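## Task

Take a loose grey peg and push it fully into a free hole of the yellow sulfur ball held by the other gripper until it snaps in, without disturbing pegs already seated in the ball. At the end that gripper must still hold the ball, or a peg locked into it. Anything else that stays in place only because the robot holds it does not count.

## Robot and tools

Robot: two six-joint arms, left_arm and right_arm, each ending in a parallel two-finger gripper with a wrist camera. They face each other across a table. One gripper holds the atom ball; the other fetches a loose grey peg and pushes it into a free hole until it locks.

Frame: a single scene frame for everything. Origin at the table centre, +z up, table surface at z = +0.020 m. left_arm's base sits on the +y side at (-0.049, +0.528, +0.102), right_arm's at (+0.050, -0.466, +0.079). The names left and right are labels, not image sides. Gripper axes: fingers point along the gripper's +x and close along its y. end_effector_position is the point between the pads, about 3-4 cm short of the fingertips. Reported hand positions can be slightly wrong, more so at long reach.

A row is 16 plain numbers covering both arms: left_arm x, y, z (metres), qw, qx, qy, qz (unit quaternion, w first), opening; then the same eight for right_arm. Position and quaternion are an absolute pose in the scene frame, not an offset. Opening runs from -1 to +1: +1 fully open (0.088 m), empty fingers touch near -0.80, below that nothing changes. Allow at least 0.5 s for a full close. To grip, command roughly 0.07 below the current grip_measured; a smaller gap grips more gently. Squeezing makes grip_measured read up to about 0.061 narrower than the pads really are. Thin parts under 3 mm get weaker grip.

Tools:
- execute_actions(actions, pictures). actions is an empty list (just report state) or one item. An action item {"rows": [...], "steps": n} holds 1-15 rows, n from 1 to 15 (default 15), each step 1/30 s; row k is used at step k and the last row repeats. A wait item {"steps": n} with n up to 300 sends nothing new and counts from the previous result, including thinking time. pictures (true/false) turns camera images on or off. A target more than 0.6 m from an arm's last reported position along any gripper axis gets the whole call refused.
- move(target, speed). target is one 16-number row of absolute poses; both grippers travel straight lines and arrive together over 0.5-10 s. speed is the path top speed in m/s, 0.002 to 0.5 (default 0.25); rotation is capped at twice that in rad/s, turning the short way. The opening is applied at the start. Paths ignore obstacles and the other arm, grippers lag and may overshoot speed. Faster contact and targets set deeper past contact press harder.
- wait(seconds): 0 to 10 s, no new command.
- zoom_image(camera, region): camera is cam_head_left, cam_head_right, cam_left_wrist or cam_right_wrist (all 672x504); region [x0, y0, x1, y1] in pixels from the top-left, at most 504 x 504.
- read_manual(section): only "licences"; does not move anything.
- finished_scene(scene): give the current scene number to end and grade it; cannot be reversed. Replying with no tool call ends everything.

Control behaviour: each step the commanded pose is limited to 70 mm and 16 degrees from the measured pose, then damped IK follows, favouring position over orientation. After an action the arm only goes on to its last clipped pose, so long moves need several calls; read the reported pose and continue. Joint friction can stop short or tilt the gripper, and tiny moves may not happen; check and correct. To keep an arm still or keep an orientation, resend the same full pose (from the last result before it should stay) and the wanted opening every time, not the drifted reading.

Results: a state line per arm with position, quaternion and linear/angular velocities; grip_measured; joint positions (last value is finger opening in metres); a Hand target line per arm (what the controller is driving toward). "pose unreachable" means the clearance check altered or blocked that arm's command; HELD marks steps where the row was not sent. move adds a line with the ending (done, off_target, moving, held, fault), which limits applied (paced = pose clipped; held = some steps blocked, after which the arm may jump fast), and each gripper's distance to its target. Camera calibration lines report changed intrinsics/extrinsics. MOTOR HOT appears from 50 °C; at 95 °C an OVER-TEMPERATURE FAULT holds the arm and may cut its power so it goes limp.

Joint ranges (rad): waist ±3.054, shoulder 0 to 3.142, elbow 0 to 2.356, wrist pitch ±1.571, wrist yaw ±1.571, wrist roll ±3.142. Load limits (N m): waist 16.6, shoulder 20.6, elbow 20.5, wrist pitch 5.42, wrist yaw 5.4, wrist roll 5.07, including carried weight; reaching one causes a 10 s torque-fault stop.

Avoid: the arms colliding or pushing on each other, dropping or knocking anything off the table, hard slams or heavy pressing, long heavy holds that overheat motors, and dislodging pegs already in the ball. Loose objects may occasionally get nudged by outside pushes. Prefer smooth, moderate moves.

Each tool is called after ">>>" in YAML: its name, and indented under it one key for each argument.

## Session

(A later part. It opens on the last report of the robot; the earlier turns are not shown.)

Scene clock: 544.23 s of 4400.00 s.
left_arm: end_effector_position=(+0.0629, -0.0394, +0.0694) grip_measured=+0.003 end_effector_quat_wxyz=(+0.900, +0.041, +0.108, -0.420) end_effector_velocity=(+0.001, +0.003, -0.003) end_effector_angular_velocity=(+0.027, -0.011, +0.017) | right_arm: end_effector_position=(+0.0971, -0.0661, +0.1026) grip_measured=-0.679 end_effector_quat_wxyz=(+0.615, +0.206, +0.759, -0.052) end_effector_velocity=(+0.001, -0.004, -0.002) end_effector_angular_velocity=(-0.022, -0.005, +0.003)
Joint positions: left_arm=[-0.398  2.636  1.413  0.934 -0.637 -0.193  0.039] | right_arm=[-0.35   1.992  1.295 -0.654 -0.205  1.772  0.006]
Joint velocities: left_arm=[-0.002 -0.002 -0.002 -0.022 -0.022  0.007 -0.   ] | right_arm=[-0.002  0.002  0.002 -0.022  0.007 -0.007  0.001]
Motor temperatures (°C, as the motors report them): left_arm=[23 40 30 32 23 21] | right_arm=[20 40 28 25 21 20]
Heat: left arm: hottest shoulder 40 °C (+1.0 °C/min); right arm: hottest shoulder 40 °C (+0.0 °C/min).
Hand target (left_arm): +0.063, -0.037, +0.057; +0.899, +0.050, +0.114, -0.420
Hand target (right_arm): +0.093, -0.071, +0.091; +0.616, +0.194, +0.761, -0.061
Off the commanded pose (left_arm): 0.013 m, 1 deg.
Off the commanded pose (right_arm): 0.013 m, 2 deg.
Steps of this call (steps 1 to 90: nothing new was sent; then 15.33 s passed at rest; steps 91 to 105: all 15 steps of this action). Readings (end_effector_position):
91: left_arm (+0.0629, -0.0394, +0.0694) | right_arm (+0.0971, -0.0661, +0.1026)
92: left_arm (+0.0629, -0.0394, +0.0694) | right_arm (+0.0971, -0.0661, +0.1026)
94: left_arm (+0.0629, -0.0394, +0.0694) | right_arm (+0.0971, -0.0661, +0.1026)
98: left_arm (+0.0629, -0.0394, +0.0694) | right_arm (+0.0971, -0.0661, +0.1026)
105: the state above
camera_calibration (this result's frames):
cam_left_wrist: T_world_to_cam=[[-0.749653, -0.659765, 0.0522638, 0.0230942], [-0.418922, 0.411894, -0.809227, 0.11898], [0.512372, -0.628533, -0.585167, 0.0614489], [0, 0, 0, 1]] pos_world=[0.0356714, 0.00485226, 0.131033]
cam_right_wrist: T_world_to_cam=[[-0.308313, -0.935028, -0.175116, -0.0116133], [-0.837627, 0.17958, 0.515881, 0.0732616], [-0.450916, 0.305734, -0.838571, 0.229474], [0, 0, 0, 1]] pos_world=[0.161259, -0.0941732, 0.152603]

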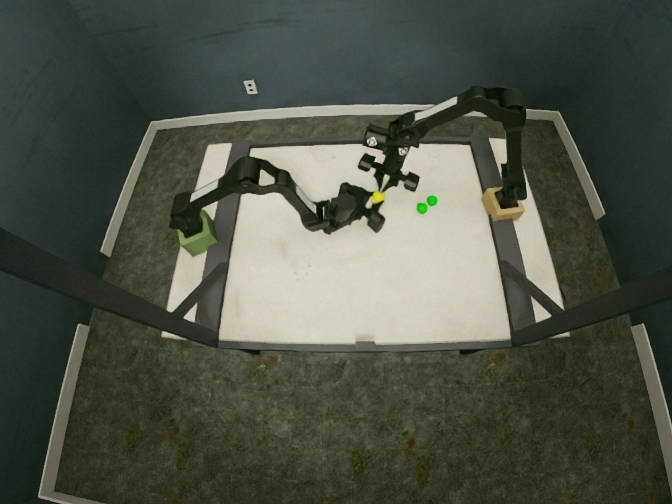

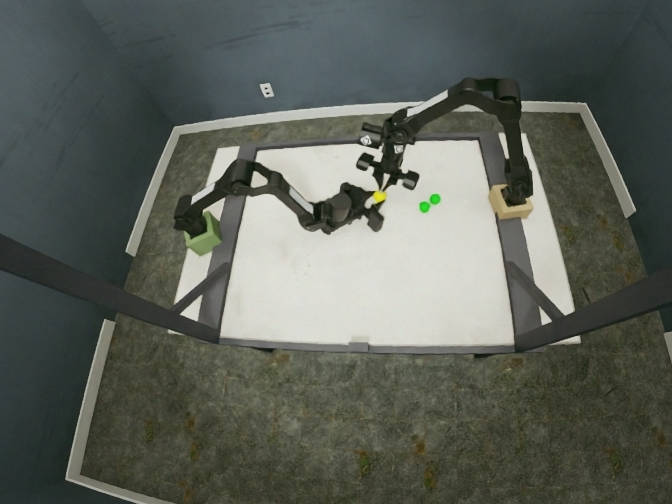

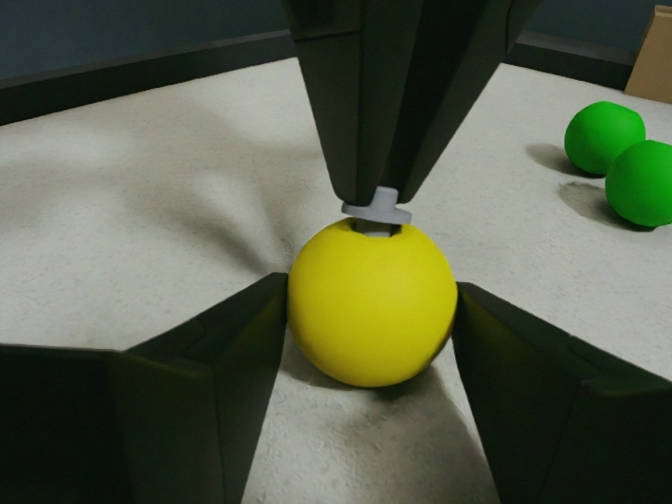

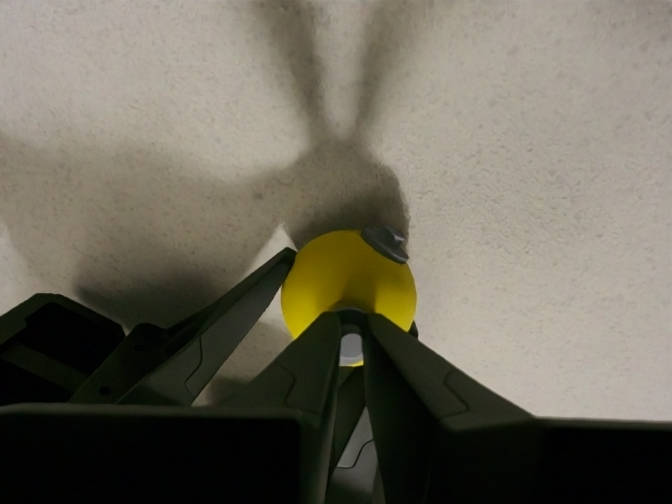

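>>> execute_actions:
  actions:
    - {"rows": [[0.0632,-0.0377,0.057,0.8986,0.05,0.114,-0.42,-0.07, 0.0933,-0.0712,0.0910,0.616,0.194,0.7608,-0.061,-0.67],[0.0632,-0.0377,0.057,0.8986,0.05,0.114,-0.42,-0.07, 0.0933,-0.0712,0.0910,0.616,0.194,0.7608,-0.061,-0.66],[0.0632,-0.0377,0.057,0.8986,0.05,0.114,-0.42,-0.07, 0.0933,-0.0712,0.0910,0.616,0.194,0.7608,-0.061,-0.65],[0.0632,-0.0377,0.057,0.8986,0.05,0.114,-0.42,-0.07, 0.0932,-0.0711,0.0905,0.616,0.194,0.7608,-0.061,-0.65],[0.0632,-0.0377,0.057,0.8986,0.05,0.114,-0.42,-0.07, 0.0931,-0.0710,0.0900,0.616,0.194,0.7608,-0.061,-0.65],[0.0632,-0.0377,0.057,0.8986,0.05,0.114,-0.42,-0.07, 0.0930,-0.0709,0.0895,0.616,0.194,0.7608,-0.061,-0.65],[0.0632,-0.0377,0.057,0.8986,0.05,0.114,-0.42,-0.07, 0.0929,-0.0708,0.0890,0.616,0.194,0.7608,-0.061,-0.65],[0.0632,-0.0377,0.057,0.8986,0.05,0.114,-0.42,-0.07, 0.0928,-0.0707,0.0885,0.616,0.194,0.7608,-0.061,-0.65],[0.0632,-0.0377,0.057,0.8986,0.05,0.114,-0.42,-0.07, 0.0927,-0.0706,0.0880,0.616,0.194,0.7608,-0.061,-0.65],[0.0632,-0.0377,0.057,0.8986,0.05,0.114,-0.42,-0.07, 0.0926,-0.0705,0.0875,0.616,0.194,0.7608,-0.061,-0.65],[0.0632,-0.0377,0.057,0.8986,0.05,0.114,-0.42,-0.07, 0.0925,-0.0704,0.0870,0.616,0.194,0.7608,-0.061,-0.65]], "steps": 15}

>>> zoom_image:
  camera: "cam_left_wrist"
  region: [320, 150, 440, 270]

Scene clock: 551.63 s of 4400.00 s.
left_arm: end_effector_position=(+0.0628, -0.0393, +0.0695) grip_measured=+0.003 end_effector_quat_wxyz=(+0.900, +0.041, +0.108, -0.419) end_effector_velocity=(+0.001, +0.003, -0.003) end_effector_angular_velocity=(+0.018, +0.000, +0.020) | right_arm: end_effector_position=(+0.0975, -0.0651, +0.1021) grip_measured=-0.651 end_effector_quat_wxyz=(+0.615, +0.209, +0.759, -0.050) end_effector_velocity=(-0.003, -0.003, -0.001) end_effector_angular_velocity=(-0.009, +0.007, +0.011)
Joint positions: left_arm=[-0.398  2.636  1.413  0.934 -0.638 -0.193  0.039] | right_arm=[-0.351  1.992  1.291 -0.643 -0.204  1.772  0.007]
Joint velocities: left_arm=[-0.002 -0.002 -0.002 -0.022 -0.022 -0.007 -0.   ] | right_arm=[ 0.002 -0.002 -0.007 -0.007 -0.007 -0.007 -0.   ]
Motor temperatures (°C, as the motors report them): left_arm=[23 41 30 32 23 21] | right_arm=[20 40 28 25 21 20]
Heat: left arm: hottest shoulder 41 °C (+1.0 °C/min); right arm: hottest shoulder 40 °C (+0.0 °C/min).
Hand target (left_arm): +0.063, -0.037, +0.057; +0.899, +0.050, +0.114, -0.420
Hand target (right_arm): +0.093, -0.071, +0.087; +0.616, +0.194, +0.761, -0.061
Off the commanded pose (left_arm): 0.013 m, 1 deg.
Off the commanded pose (right_arm): 0.017 m, 2 deg.
Steps of this call (steps 1 to 90: nothing new was sent; then 3.90 s passed at rest; steps 91 to 105: all 15 steps of this action). Readings (end_effector_position):
91: left_arm (+0.0629, -0.0394, +0.0694) | right_arm (+0.0971, -0.0661, +0.1026)
92: left_arm (+0.0629, -0.0394, +0.0694) | right_arm (+0.0971, -0.0661, +0.1026)
94: left_arm (+0.0629, -0.0394, +0.0694) | right_arm (+0.0971, -0.0660, +0.1026)
98: left_arm (+0.0630, -0.0394, +0.0695) | right_arm (+0.0972, -0.0656, +0.1025)
105: the state above
camera_calibration (this result's frames):
cam_left_wrist: T_world_to_cam=[[-0.749197, -0.660302, 0.0520109, 0.0230392], [-0.418953, 0.411604, -0.809358, 0.118944], [0.513013, -0.628159, -0.585008, 0.0615098], [0, 0, 0, 1]] pos_world=[0.0355375, 0.00489294, 0.131054]
cam_right_wrist: T_world_to_cam=[[-0.308461, -0.933681, -0.18191, -0.00987553], [-0.838585, 0.176641, 0.515337, 0.0737189], [-0.449028, 0.311509, -0.837458, 0.228998], [0, 0, 0, 1]] pos_world=[0.1616, -0.0935774, 0.15199]

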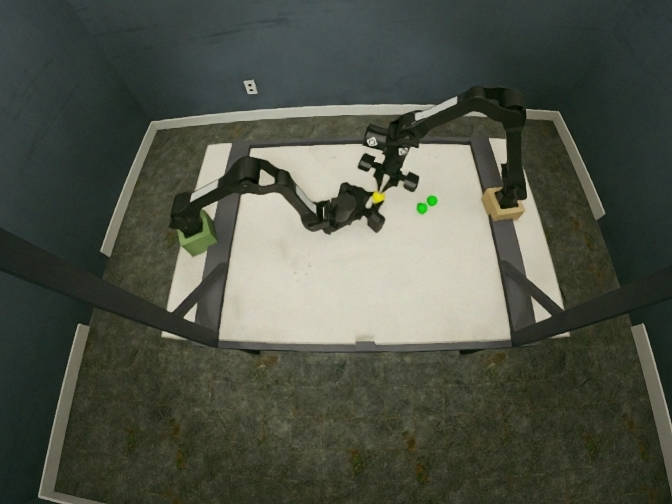

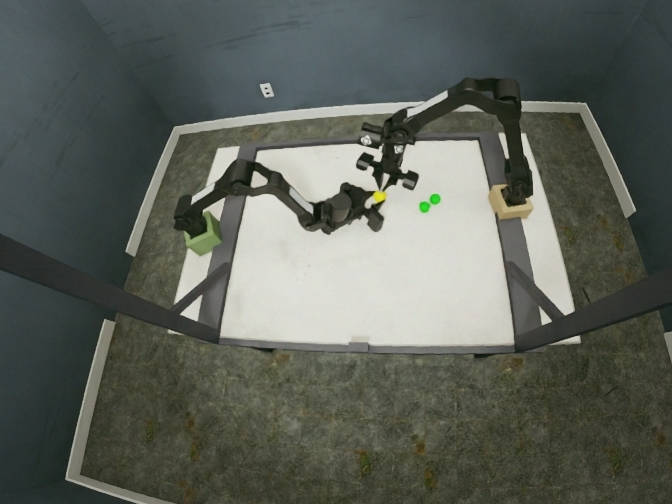

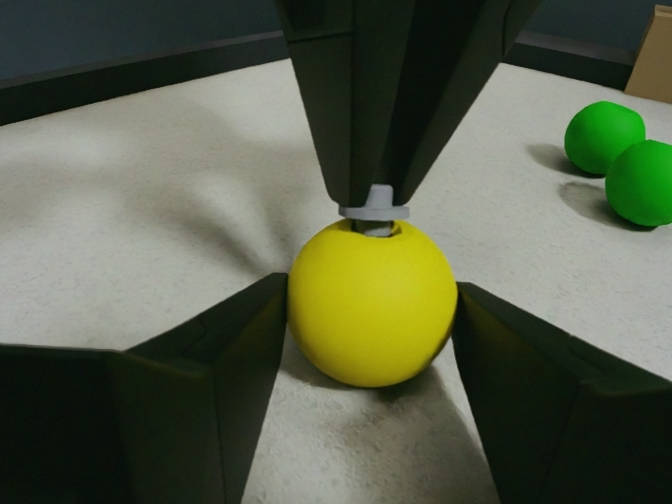

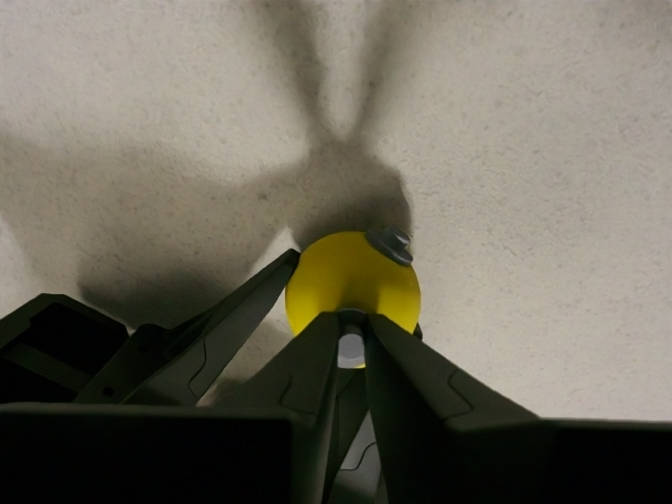

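Region (320, 150, 440, 270) of cam_left_wrist's 672x504 image, scaled by 4.200, with more detail than that image has.

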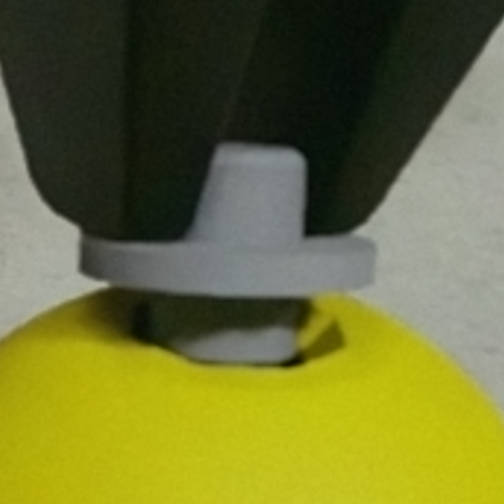

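>>> execute_actions:
  actions:
    - {"rows": [[0.0632,-0.0377,0.057,0.8986,0.05,0.114,-0.42,-0.07, 0.0924,-0.0709,0.0864,0.6161,0.1932,0.7609,-0.0621,-0.64],[0.0632,-0.0377,0.057,0.8986,0.05,0.114,-0.42,-0.07, 0.0923,-0.0714,0.0858,0.6161,0.1923,0.7610,-0.0632,-0.63],[0.0632,-0.0377,0.057,0.8986,0.05,0.114,-0.42,-0.07, 0.0922,-0.0719,0.0852,0.6162,0.1915,0.7610,-0.0642,-0.62],[0.0632,-0.0377,0.057,0.8986,0.05,0.114,-0.42,-0.07, 0.0921,-0.0724,0.0846,0.6162,0.1906,0.7611,-0.0653,-0.62],[0.0632,-0.0377,0.057,0.8986,0.05,0.114,-0.42,-0.07, 0.0920,-0.0729,0.0840,0.6163,0.1898,0.7612,-0.0664,-0.62],[0.0632,-0.0377,0.057,0.8986,0.05,0.114,-0.42,-0.07, 0.0919,-0.0734,0.0834,0.6164,0.1889,0.7613,-0.0675,-0.62],[0.0632,-0.0377,0.057,0.8986,0.05,0.114,-0.42,-0.07, 0.0918,-0.0739,0.0828,0.6164,0.1881,0.7614,-0.0686,-0.62],[0.0632,-0.0377,0.057,0.8986,0.05,0.114,-0.42,-0.07, 0.0917,-0.0744,0.0822,0.6165,0.1872,0.7614,-0.0696,-0.62],[0.0632,-0.0377,0.057,0.8986,0.05,0.114,-0.42,-0.07, 0.0916,-0.0749,0.0816,0.6165,0.1864,0.7615,-0.0707,-0.62],[0.0632,-0.0377,0.057,0.8986,0.05,0.114,-0.42,-0.07, 0.0915,-0.0754,0.0810,0.6166,0.1855,0.7616,-0.0718,-0.62]], "steps": 15}

>>> zoom_image:
  camera: "cam_left_wrist"
  region: [320, 150, 440, 270]

Scene clock: 585.17 s of 4400.00 s.
left_arm: end_effector_position=(+0.0628, -0.0393, +0.0692) grip_measured=+0.003 end_effector_quat_wxyz=(+0.900, +0.041, +0.108, -0.419) end_effector_velocity=(-0.005, -0.001, -0.001) end_effector_angular_velocity=(+0.003, +0.008, -0.013) | right_arm: end_effector_position=(+0.0973, -0.0664, +0.1005) grip_measured=-0.624 end_effector_quat_wxyz=(+0.615, +0.207, +0.759, -0.052) end_effector_velocity=(+0.004, -0.001, +0.001) end_effector_angular_velocity=(-0.000, -0.012, +0.012)
Joint positions: left_arm=[-0.398  2.637  1.413  0.935 -0.638 -0.193  0.039] | right_arm=[-0.351  1.994  1.289 -0.645 -0.204  1.772  0.008]
Joint velocities: left_arm=[-0.007 -0.002 -0.002 -0.007  0.007 -0.007  0.   ] | right_arm=[-0.007 -0.002  0.002 -0.007  0.007 -0.022  0.   ]
Motor temperatures (°C, as the motors report them): left_arm=[23 41 30 32 23 21] | right_arm=[20 38 28 26 21 20]
Heat: left arm: hottest shoulder 41 °C (+1.0 °C/min); right arm: hottest shoulder 38 °C (-2.0 °C/min).
Hand target (left_arm): +0.063, -0.037, +0.057; +0.899, +0.050, +0.114, -0.420
Hand target (right_arm): +0.091, -0.076, +0.082; +0.617, +0.186, +0.762, -0.072
Off the commanded pose (left_arm): 0.012 m, 1 deg.
Off the commanded pose (right_arm): 0.022 m, 3 deg.
Steps of this call (steps 1 to 90: nothing new was sent; then 30.03 s passed at rest; steps 91 to 105: all 15 steps of this action). Readings (end_effector_position):
91: left_arm (+0.0628, -0.0393, +0.0695) | right_arm (+0.0975, -0.0650, +0.1021)
92: left_arm (+0.0628, -0.0393, +0.0695) | right_arm (+0.0975, -0.0651, +0.1020)
94: left_arm (+0.0628, -0.0393, +0.0695) | right_arm (+0.0976, -0.0651, +0.1020)
98: left_arm (+0.0628, -0.0393, +0.0693) | right_arm (+0.0975, -0.0655, +0.1017)
105: the state above
camera_calibration (this result's frames):
cam_left_wrist: T_world_to_cam=[[-0.749433, -0.660027, 0.0520952, 0.0230574], [-0.41889, 0.411754, -0.809314, 0.118675], [0.512719, -0.628349, -0.585061, 0.0613951], [0, 0, 0, 1]] pos_world=[0.0355132, 0.00493128, 0.130764]
cam_right_wrist: T_world_to_cam=[[-0.308686, -0.934739, -0.175998, -0.0120927], [-0.838153, 0.179834, 0.514936, 0.0747885], [-0.44968, 0.306467, -0.838967, 0.227907], [0, 0, 0, 1]] pos_world=[0.161437, -0.0945989, 0.150567]

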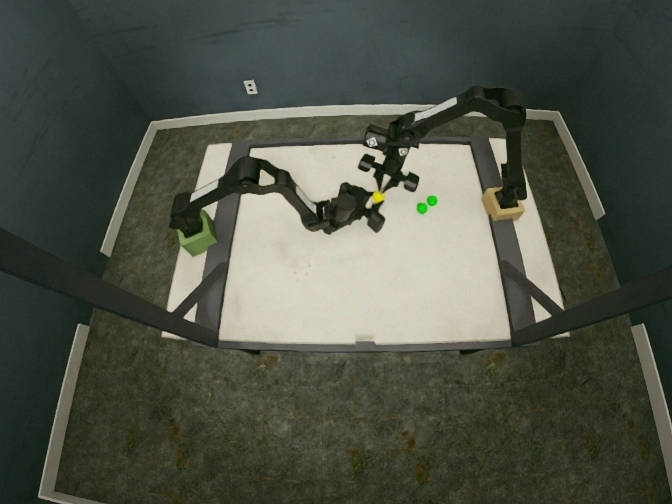

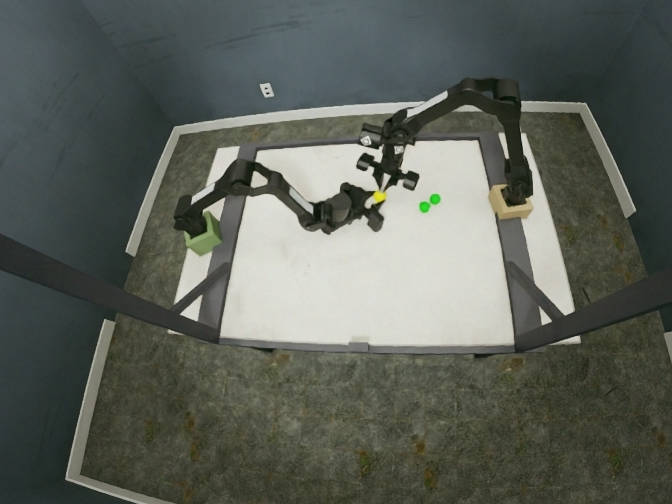

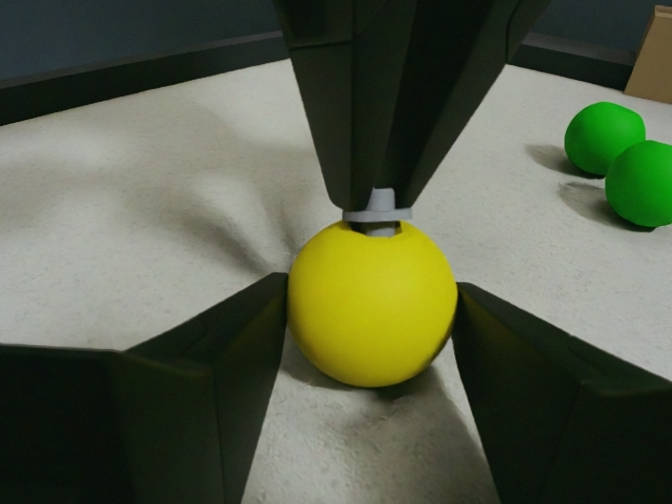

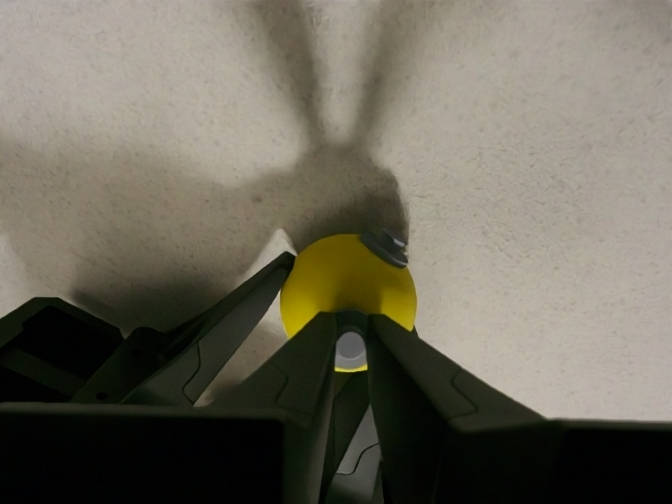

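Region (320, 150, 440, 270) of cam_left_wrist's 672x504 image, scaled by 4.200, with more detail than that image has.

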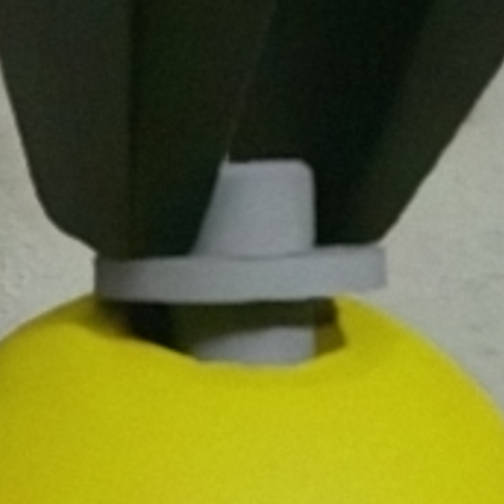

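>>> zoom_image:
  camera: "cam_right_wrist"
  region: [280, 220, 430, 400]

Region (280, 220, 430, 400) of cam_right_wrist's 672x504 image, scaled by 2.800, with more detail than that image has.

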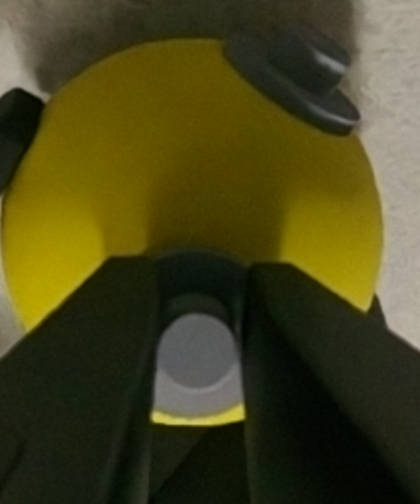

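>>> execute_actions:
  actions:
    - {"rows": [[0.0632,-0.0377,0.057,0.8986,0.05,0.114,-0.42,-0.07, 0.0922,-0.0743,0.0834,0.6164,0.1882,0.7613,-0.0693,-0.61],[0.0632,-0.0377,0.057,0.8986,0.05,0.114,-0.42,-0.07, 0.0929,-0.0732,0.0859,0.6162,0.1909,0.7610,-0.0669,-0.60],[0.0632,-0.0377,0.057,0.8986,0.05,0.114,-0.42,-0.07, 0.0935,-0.0720,0.0883,0.6160,0.1936,0.7606,-0.0644,-0.59],[0.0632,-0.0377,0.057,0.8986,0.05,0.114,-0.42,-0.07, 0.0940,-0.0709,0.0908,0.6158,0.1963,0.7603,-0.0619,-0.58],[0.0632,-0.0377,0.057,0.8986,0.05,0.114,-0.42,-0.07, 0.0945,-0.0698,0.0932,0.6156,0.1989,0.7600,-0.0594,-0.58],[0.0632,-0.0377,0.057,0.8986,0.05,0.114,-0.42,-0.07, 0.0950,-0.0687,0.0956,0.6154,0.2016,0.7597,-0.0570,-0.58],[0.0632,-0.0377,0.057,0.8986,0.05,0.114,-0.42,-0.07, 0.0953,-0.0675,0.0981,0.6152,0.2043,0.7593,-0.0545,-0.58],[0.0632,-0.0377,0.057,0.8986,0.05,0.114,-0.42,-0.07, 0.0955,-0.0664,0.1005,0.615,0.207,0.759,-0.052,-0.58],[0.0632,-0.0377,0.057,0.8986,0.05,0.114,-0.42,-0.07, 0.0955,-0.0662,0.1015,0.615,0.2075,0.759,-0.0513,-0.58],[0.0632,-0.0377,0.057,0.8986,0.05,0.114,-0.42,-0.07, 0.0955,-0.0660,0.1025,0.615,0.208,0.759,-0.0506,-0.58],[0.0632,-0.0377,0.057,0.8986,0.05,0.114,-0.42,-0.07, 0.0955,-0.0658,0.1035,0.615,0.2085,0.759,-0.050,-0.58]], "steps": 15}

>>> zoom_image:
  camera: "cam_left_wrist"
  region: [320, 150, 440, 270]

Scene clock: 612.93 s of 4400.00 s.
left_arm: end_effector_position=(+0.0628, -0.0393, +0.0692) grip_measured=+0.003 end_effector_quat_wxyz=(+0.900, +0.041, +0.108, -0.419) end_effector_velocity=(-0.001, -0.000, +0.001) end_effector_angular_velocity=(+0.007, -0.007, +0.003) | right_arm: end_effector_position=(+0.0975, -0.0663, +0.1022) grip_measured=-0.584 end_effector_quat_wxyz=(+0.615, +0.209, +0.759, -0.052) end_effector_velocity=(+0.002, -0.002, -0.000) end_effector_angular_velocity=(-0.007, -0.007, +0.003)
Joint positions: left_arm=[-0.398  2.637  1.413  0.935 -0.638 -0.193  0.039] | right_arm=[-0.351  1.989  1.289 -0.646 -0.204  1.775  0.01 ]
Joint velocities: left_arm=[-0.002 -0.002  0.002 -0.007 -0.007  0.007 -0.   ] | right_arm=[-0.002 -0.002 -0.002 -0.007  0.007 -0.007  0.   ]
Motor temperatures (°C, as the motors report them): left_arm=[23 42 30 32 23 21] | right_arm=[20 37 28 24 21 20]
Heat: left arm: hottest shoulder 42 °C (+1.0 °C/min); right arm: hottest shoulder 37 °C (-3.0 °C/min).
Hand target (left_arm): +0.063, -0.037, +0.057; +0.899, +0.050, +0.114, -0.420
Hand target (right_arm): +0.095, -0.066, +0.103; +0.615, +0.208, +0.759, -0.050
Off the commanded pose (left_arm): 0.012 m, 1 deg.
Off the commanded pose (right_arm): 0.002 m, 0 deg.
Steps of this call (steps 1 to 90: nothing new was sent; then 24.27 s passed at rest; steps 91 to 105: all 15 steps of this action). Readings (end_effector_position):
91: left_arm (+0.0628, -0.0393, +0.0692) | right_arm (+0.0973, -0.0665, +0.1005)
92: left_arm (+0.0628, -0.0393, +0.0692) | right_arm (+0.0973, -0.0665, +0.1005)
94: left_arm (+0.0628, -0.0393, +0.0692) | right_arm (+0.0973, -0.0665, +0.1005)
98: left_arm (+0.0628, -0.0393, +0.0692) | right_arm (+0.0975, -0.0664, +0.1014)
105: the state above
camera_calibration (this result's frames):
cam_left_wrist: T_world_to_cam=[[-0.749433, -0.660027, 0.0520952, 0.0230574], [-0.41889, 0.411754, -0.809314, 0.118675], [0.512719, -0.628349, -0.585061, 0.0613951], [0, 0, 0, 1]] pos_world=[0.0355132, 0.00493128, 0.130764]
cam_right_wrist: T_world_to_cam=[[-0.311069, -0.93341, -0.178837, -0.0110253], [-0.837735, 0.180435, 0.515406, 0.0739982], [-0.448817, 0.310144, -0.838078, 0.229439], [0, 0, 0, 1]] pos_world=[0.161537, -0.0948023, 0.152177]

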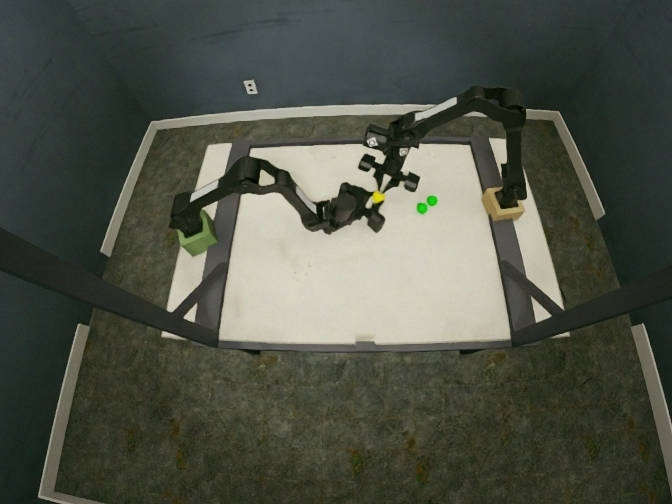

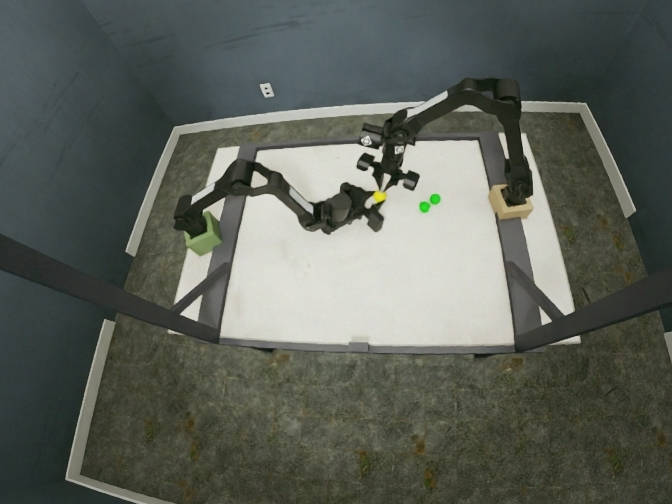

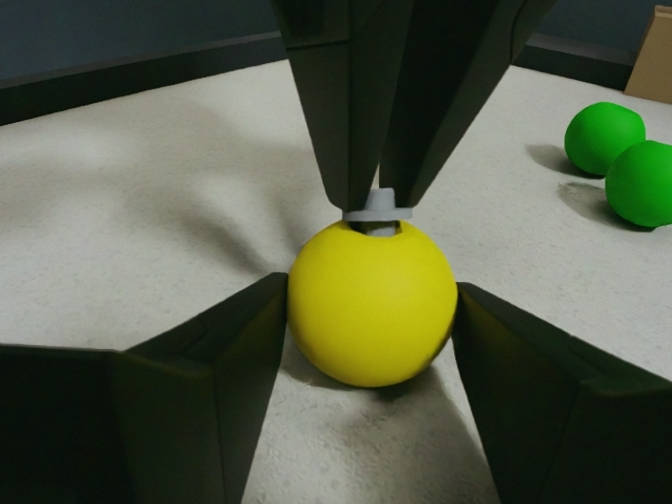

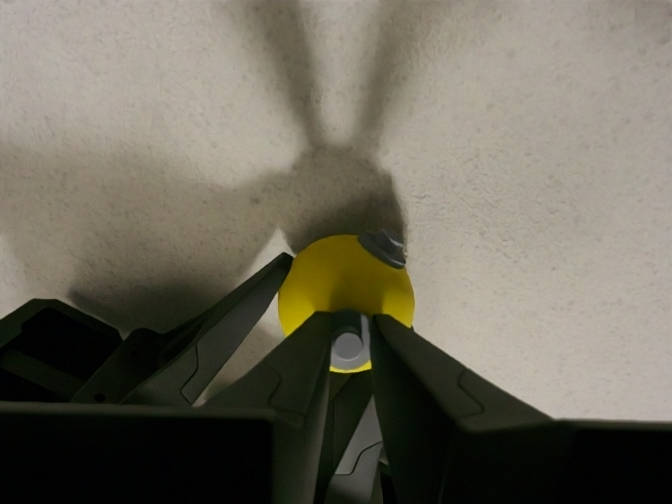

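Region (320, 150, 440, 270) of cam_left_wrist's 672x504 image, scaled by 4.200, with more detail than that image has.

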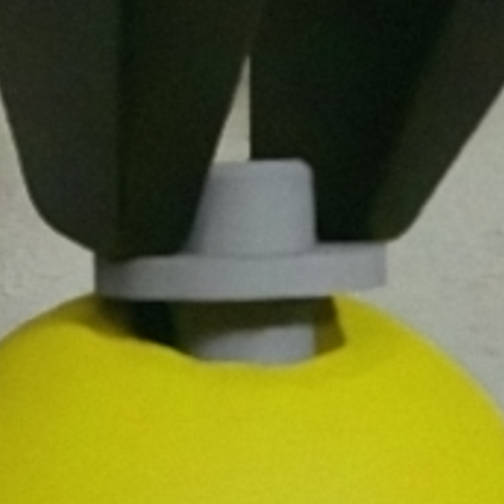

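>>> execute_actions:
  actions:
    - {"rows": [[0.0632,-0.0377,0.057,0.8986,0.05,0.114,-0.42,-0.07, 0.0955,-0.0658,0.1043,0.615,0.2085,0.759,-0.050,-0.58],[0.0632,-0.0377,0.057,0.8986,0.05,0.114,-0.42,-0.07, 0.0955,-0.0658,0.1051,0.615,0.2085,0.759,-0.050,-0.58],[0.0632,-0.0377,0.057,0.8986,0.05,0.114,-0.42,-0.07, 0.0955,-0.0658,0.1059,0.615,0.2085,0.759,-0.050,-0.58],[0.0632,-0.0377,0.057,0.8986,0.05,0.114,-0.42,-0.07, 0.0955,-0.0658,0.1067,0.615,0.2085,0.759,-0.050,-0.58],[0.0632,-0.0377,0.057,0.8986,0.05,0.114,-0.42,-0.07, 0.0955,-0.0658,0.1075,0.615,0.2085,0.759,-0.050,-0.58],[0.0632,-0.0377,0.057,0.8986,0.05,0.114,-0.42,-0.07, 0.0952,-0.0656,0.1080,0.615,0.2085,0.759,-0.050,-0.58],[0.0632,-0.0377,0.057,0.8986,0.05,0.114,-0.42,-0.07, 0.0948,-0.0654,0.1082,0.615,0.2085,0.759,-0.050,-0.58],[0.0632,-0.0377,0.057,0.8986,0.05,0.114,-0.42,-0.07, 0.0944,-0.0652,0.1082,0.615,0.2085,0.759,-0.050,-0.58],[0.0632,-0.0377,0.057,0.8986,0.05,0.114,-0.42,-0.07, 0.0940,-0.0650,0.1082,0.615,0.2085,0.759,-0.050,-0.58],[0.0632,-0.0377,0.057,0.8986,0.05,0.114,-0.42,-0.07, 0.0937,-0.0649,0.1082,0.615,0.2085,0.759,-0.050,-0.58]], "steps": 15}

>>> zoom_image:
  camera: "cam_left_wrist"
  region: [320, 150, 440, 270]

>>> zoom_image:
  camera: "cam_right_wrist"
  region: [280, 220, 430, 400]

Scene clock: 620.83 s of 4400.00 s.
left_arm: end_effector_position=(+0.0623, -0.0397, +0.0691) grip_measured=+0.003 end_effector_quat_wxyz=(+0.900, +0.041, +0.109, -0.421) end_effector_velocity=(-0.002, -0.000, -0.001) end_effector_angular_velocity=(+0.012, -0.003, -0.011) | right_arm: end_effector_position=(+0.0959, -0.0668, +0.1039) grip_measured=-0.583 end_effector_quat_wxyz=(+0.615, +0.207, +0.759, -0.055) end_effector_velocity=(-0.000, -0.001, +0.001) end_effector_angular_velocity=(+0.002, +0.002, +0.020)
Joint positions: left_arm=[-0.398  2.637  1.413  0.935 -0.634 -0.193  0.039] | right_arm=[-0.347  1.988  1.296 -0.661 -0.202  1.78   0.01 ]
Joint velocities: left_arm=[-0.002 -0.002 -0.002 -0.007  0.007  0.007 -0.   ] | right_arm=[-0.002 -0.002  0.002 -0.007 -0.007 -0.022 -0.   ]
Motor temperatures (°C, as the motors report them): left_arm=[23 42 30 32 23 21] | right_arm=[20 39 29 24 21 20]
Heat: left arm: hottest shoulder 42 °C (+1.0 °C/min); right arm: hottest shoulder 39 °C (+0.0 °C/min).
Hand target (left_arm): +0.063, -0.037, +0.057; +0.899, +0.050, +0.114, -0.420
Hand target (right_arm): +0.094, -0.065, +0.108; +0.615, +0.209, +0.759, -0.050
Off the commanded pose (left_arm): 0.012 m, 1 deg.
Off the commanded pose (right_arm): 0.005 m, 1 deg.
Steps of this call (steps 1 to 90: nothing new was sent; then 4.40 s passed at rest; steps 91 to 105: all 15 steps of this action). Readings (end_effector_position):
91: left_arm (+0.0628, -0.0393, +0.0692) | right_arm (+0.0975, -0.0664, +0.1023)
92: left_arm (+0.0628, -0.0393, +0.0692) | right_arm (+0.0975, -0.0664, +0.1024)
94: left_arm (+0.0626, -0.0395, +0.0691) | right_arm (+0.0975, -0.0667, +0.1027)
98: left_arm (+0.0623, -0.0397, +0.0691) | right_arm (+0.0969, -0.0673, +0.1032)
105: the state above
camera_calibration (this result's frames):
cam_left_wrist: T_world_to_cam=[[-0.751784, -0.657281, 0.0529395, 0.022696], [-0.418262, 0.41325, -0.808876, 0.11854], [0.509782, -0.630243, -0.585591, 0.0614965], [0, 0, 0, 1]] pos_world=[0.0352934, 0.00468881, 0.130694]
cam_right_wrist: T_world_to_cam=[[-0.312066, -0.934438, -0.171584, -0.01244], [-0.837052, 0.184996, 0.514898, 0.0721947], [-0.449398, 0.304307, -0.839904, 0.230147], [0, 0, 0, 1]] pos_world=[0.159976, -0.0950157, 0.153994]

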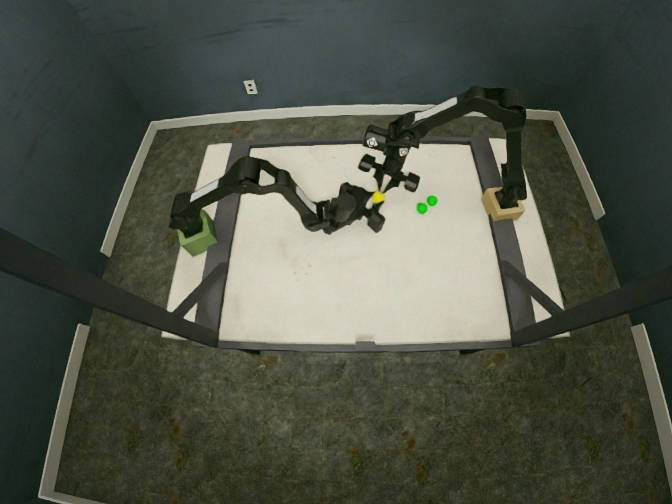

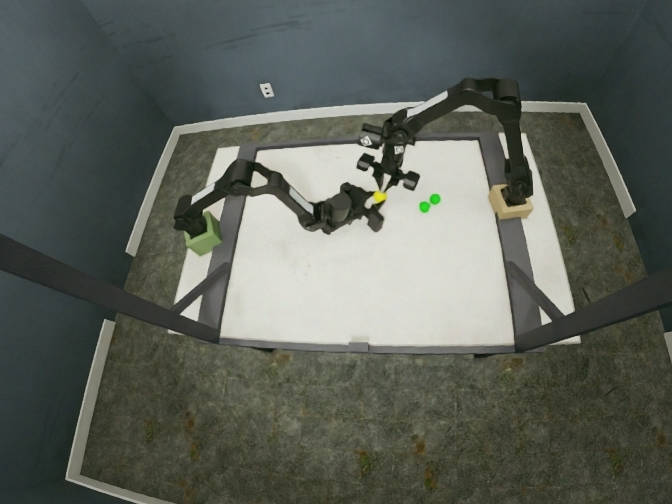

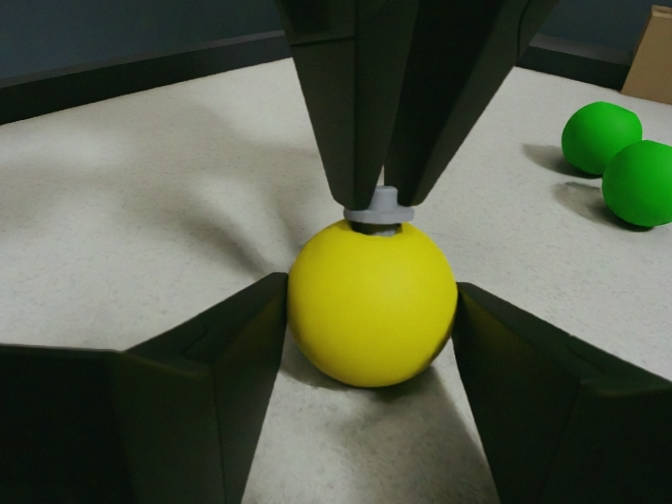

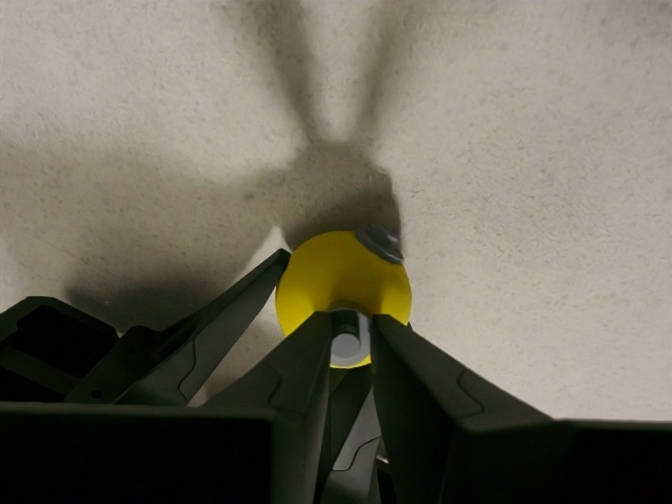

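Region (320, 150, 440, 270) of cam_left_wrist's 672x504 image, scaled by 4.200, with more detail than that image has.

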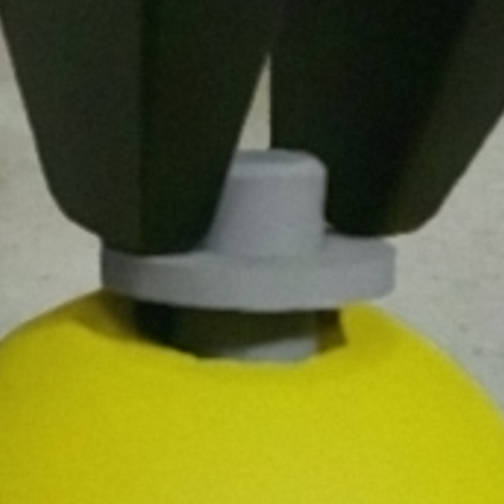

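Region (280, 220, 430, 400) of cam_right_wrist's 672x504 image, scaled by 2.800, with more detail than that image has.

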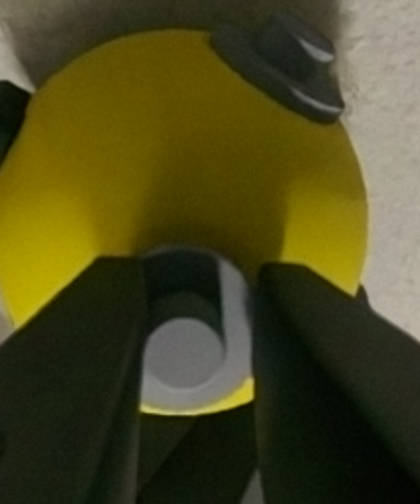

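>>> execute_actions:
  actions:
    - {"rows": [[0.0632,-0.0377,0.057,0.8986,0.05,0.114,-0.42,-0.07, 0.0937,-0.0650,0.1069,0.6151,0.2071,0.7592,-0.0511,-0.58],[0.0632,-0.0377,0.057,0.8986,0.05,0.114,-0.42,-0.07, 0.0936,-0.0653,0.1056,0.6152,0.2056,0.7594,-0.0522,-0.58],[0.0632,-0.0377,0.057,0.8986,0.05,0.114,-0.42,-0.07, 0.0936,-0.0657,0.1044,0.6153,0.2042,0.7595,-0.0533,-0.58],[0.0632,-0.0377,0.057,0.8986,0.05,0.114,-0.42,-0.07, 0.0935,-0.0661,0.1031,0.6154,0.2027,0.7597,-0.0544,-0.58],[0.0632,-0.0377,0.057,0.8986,0.05,0.114,-0.42,-0.07, 0.0935,-0.0665,0.1018,0.6155,0.2013,0.7599,-0.0555,-0.58],[0.0632,-0.0377,0.057,0.8986,0.05,0.114,-0.42,-0.07, 0.0934,-0.0669,0.1005,0.6156,0.1998,0.7601,-0.0566,-0.58],[0.0632,-0.0377,0.057,0.8986,0.05,0.114,-0.42,-0.07, 0.0934,-0.0673,0.0992,0.6157,0.1984,0.7603,-0.0577,-0.58],[0.0632,-0.0377,0.057,0.8986,0.05,0.114,-0.42,-0.07, 0.0933,-0.0677,0.0980,0.6158,0.1969,0.7604,-0.0588,-0.58],[0.0632,-0.0377,0.057,0.8986,0.05,0.114,-0.42,-0.07, 0.0933,-0.0681,0.0967,0.6159,0.1955,0.7606,-0.0599,-0.58],[0.0632,-0.0377,0.057,0.8986,0.05,0.114,-0.42,-0.07, 0.0933,-0.0685,0.0954,0.616,0.194,0.7608,-0.061,-0.58]], "steps": 15}

>>> zoom_image:
  camera: "cam_left_wrist"
  region: [320, 150, 440, 270]

>>> zoom_image:
  camera: "cam_right_wrist"
  region: [270, 220, 430, 400]

Scene clock: 635.20 s of 4400.00 s.
left_arm: end_effector_position=(+0.0622, -0.0398, +0.0691) grip_measured=+0.003 end_effector_quat_wxyz=(+0.899, +0.041, +0.109, -0.422) end_effector_velocity=(-0.001, +0.001, -0.001) end_effector_angular_velocity=(+0.003, +0.004, +0.006) | right_arm: end_effector_position=(+0.0959, -0.0671, +0.1029) grip_measured=-0.583 end_effector_quat_wxyz=(+0.616, +0.204, +0.759, -0.055) end_effector_velocity=(+0.002, -0.001, -0.000) end_effector_angular_velocity=(-0.002, +0.003, +0.015)
Joint positions: left_arm=[-0.398  2.637  1.413  0.935 -0.633 -0.193  0.039] | right_arm=[-0.347  1.991  1.298 -0.664 -0.202  1.775  0.01 ]
Joint velocities: left_arm=[-0.002 -0.002 -0.002 -0.007 -0.007 -0.007 -0.   ] | right_arm=[-0.007  0.002  0.002 -0.007 -0.007 -0.022 -0.   ]
Motor temperatures (°C, as the motors report them): left_arm=[23 42 30 32 23 21] | right_arm=[20 43 30 24 21 20]
Heat: left arm: hottest shoulder 42 °C (+1.0 °C/min); right arm: hottest shoulder 43 °C (+4.0 °C/min).
Hand target (left_arm): +0.063, -0.037, +0.057; +0.899, +0.050, +0.114, -0.420
Hand target (right_arm): +0.093, -0.069, +0.095; +0.616, +0.194, +0.761, -0.061
Off the commanded pose (left_arm): 0.012 m, 1 deg.
Off the commanded pose (right_arm): 0.008 m, 1 deg.
Steps of this call (steps 1 to 90: nothing new was sent; then 10.87 s passed at rest; steps 91 to 105: all 15 steps of this action). Readings (end_effector_position):
91: left_arm (+0.0623, -0.0397, +0.0691) | right_arm (+0.0959, -0.0668, +0.1039)
92: left_arm (+0.0623, -0.0397, +0.0691) | right_arm (+0.0959, -0.0668, +0.1040)
94: left_arm (+0.0623, -0.0397, +0.0691) | right_arm (+0.0959, -0.0668, +0.1041)
98: left_arm (+0.0623, -0.0397, +0.0691) | right_arm (+0.0959, -0.0669, +0.1040)
105: the state above
camera_calibration (this result's frames):
cam_left_wrist: T_world_to_cam=[[-0.752487, -0.656455, 0.0531933, 0.0225875], [-0.418073, 0.413699, -0.808745, 0.118499], [0.508899, -0.630809, -0.585749, 0.0615267], [0, 0, 0, 1]] pos_world=[0.0352273, 0.00461623, 0.130673]
cam_right_wrist: T_world_to_cam=[[-0.307582, -0.936526, -0.168264, -0.0137984], [-0.838277, 0.183036, 0.513605, 0.0728515], [-0.450206, 0.299027, -0.841366, 0.229326], [0, 0, 0, 1]] pos_world=[0.160069, -0.0948317, 0.153209]

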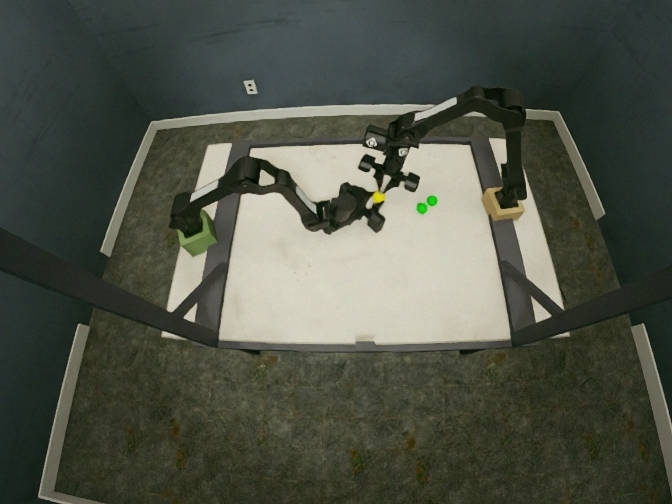

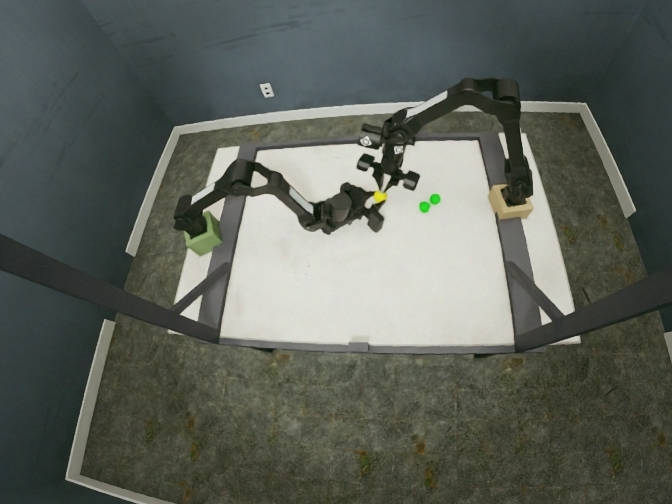

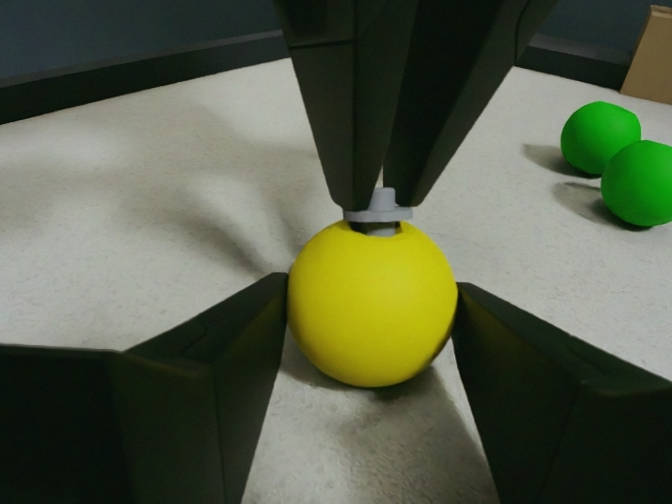

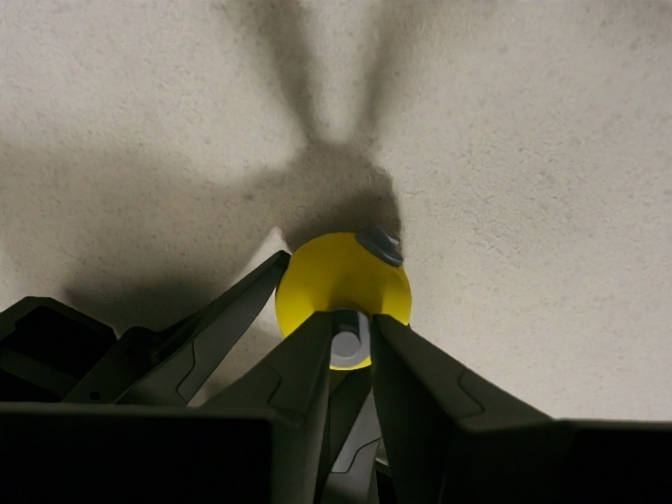

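Region (320, 150, 440, 270) of cam_left_wrist's 672x504 image, scaled by 4.200, with more detail than that image has.

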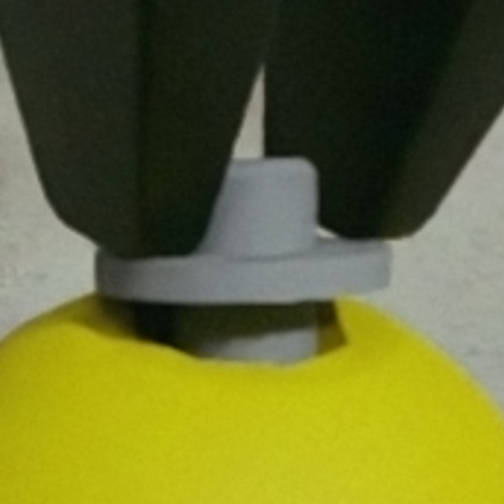

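Region (270, 220, 430, 400) of cam_right_wrist's 672x504 image, scaled by 2.800, with more detail than that image has.

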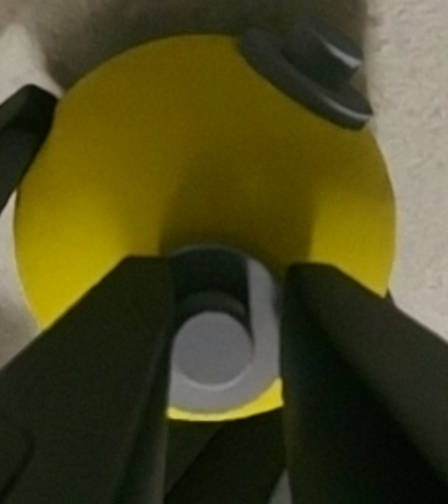

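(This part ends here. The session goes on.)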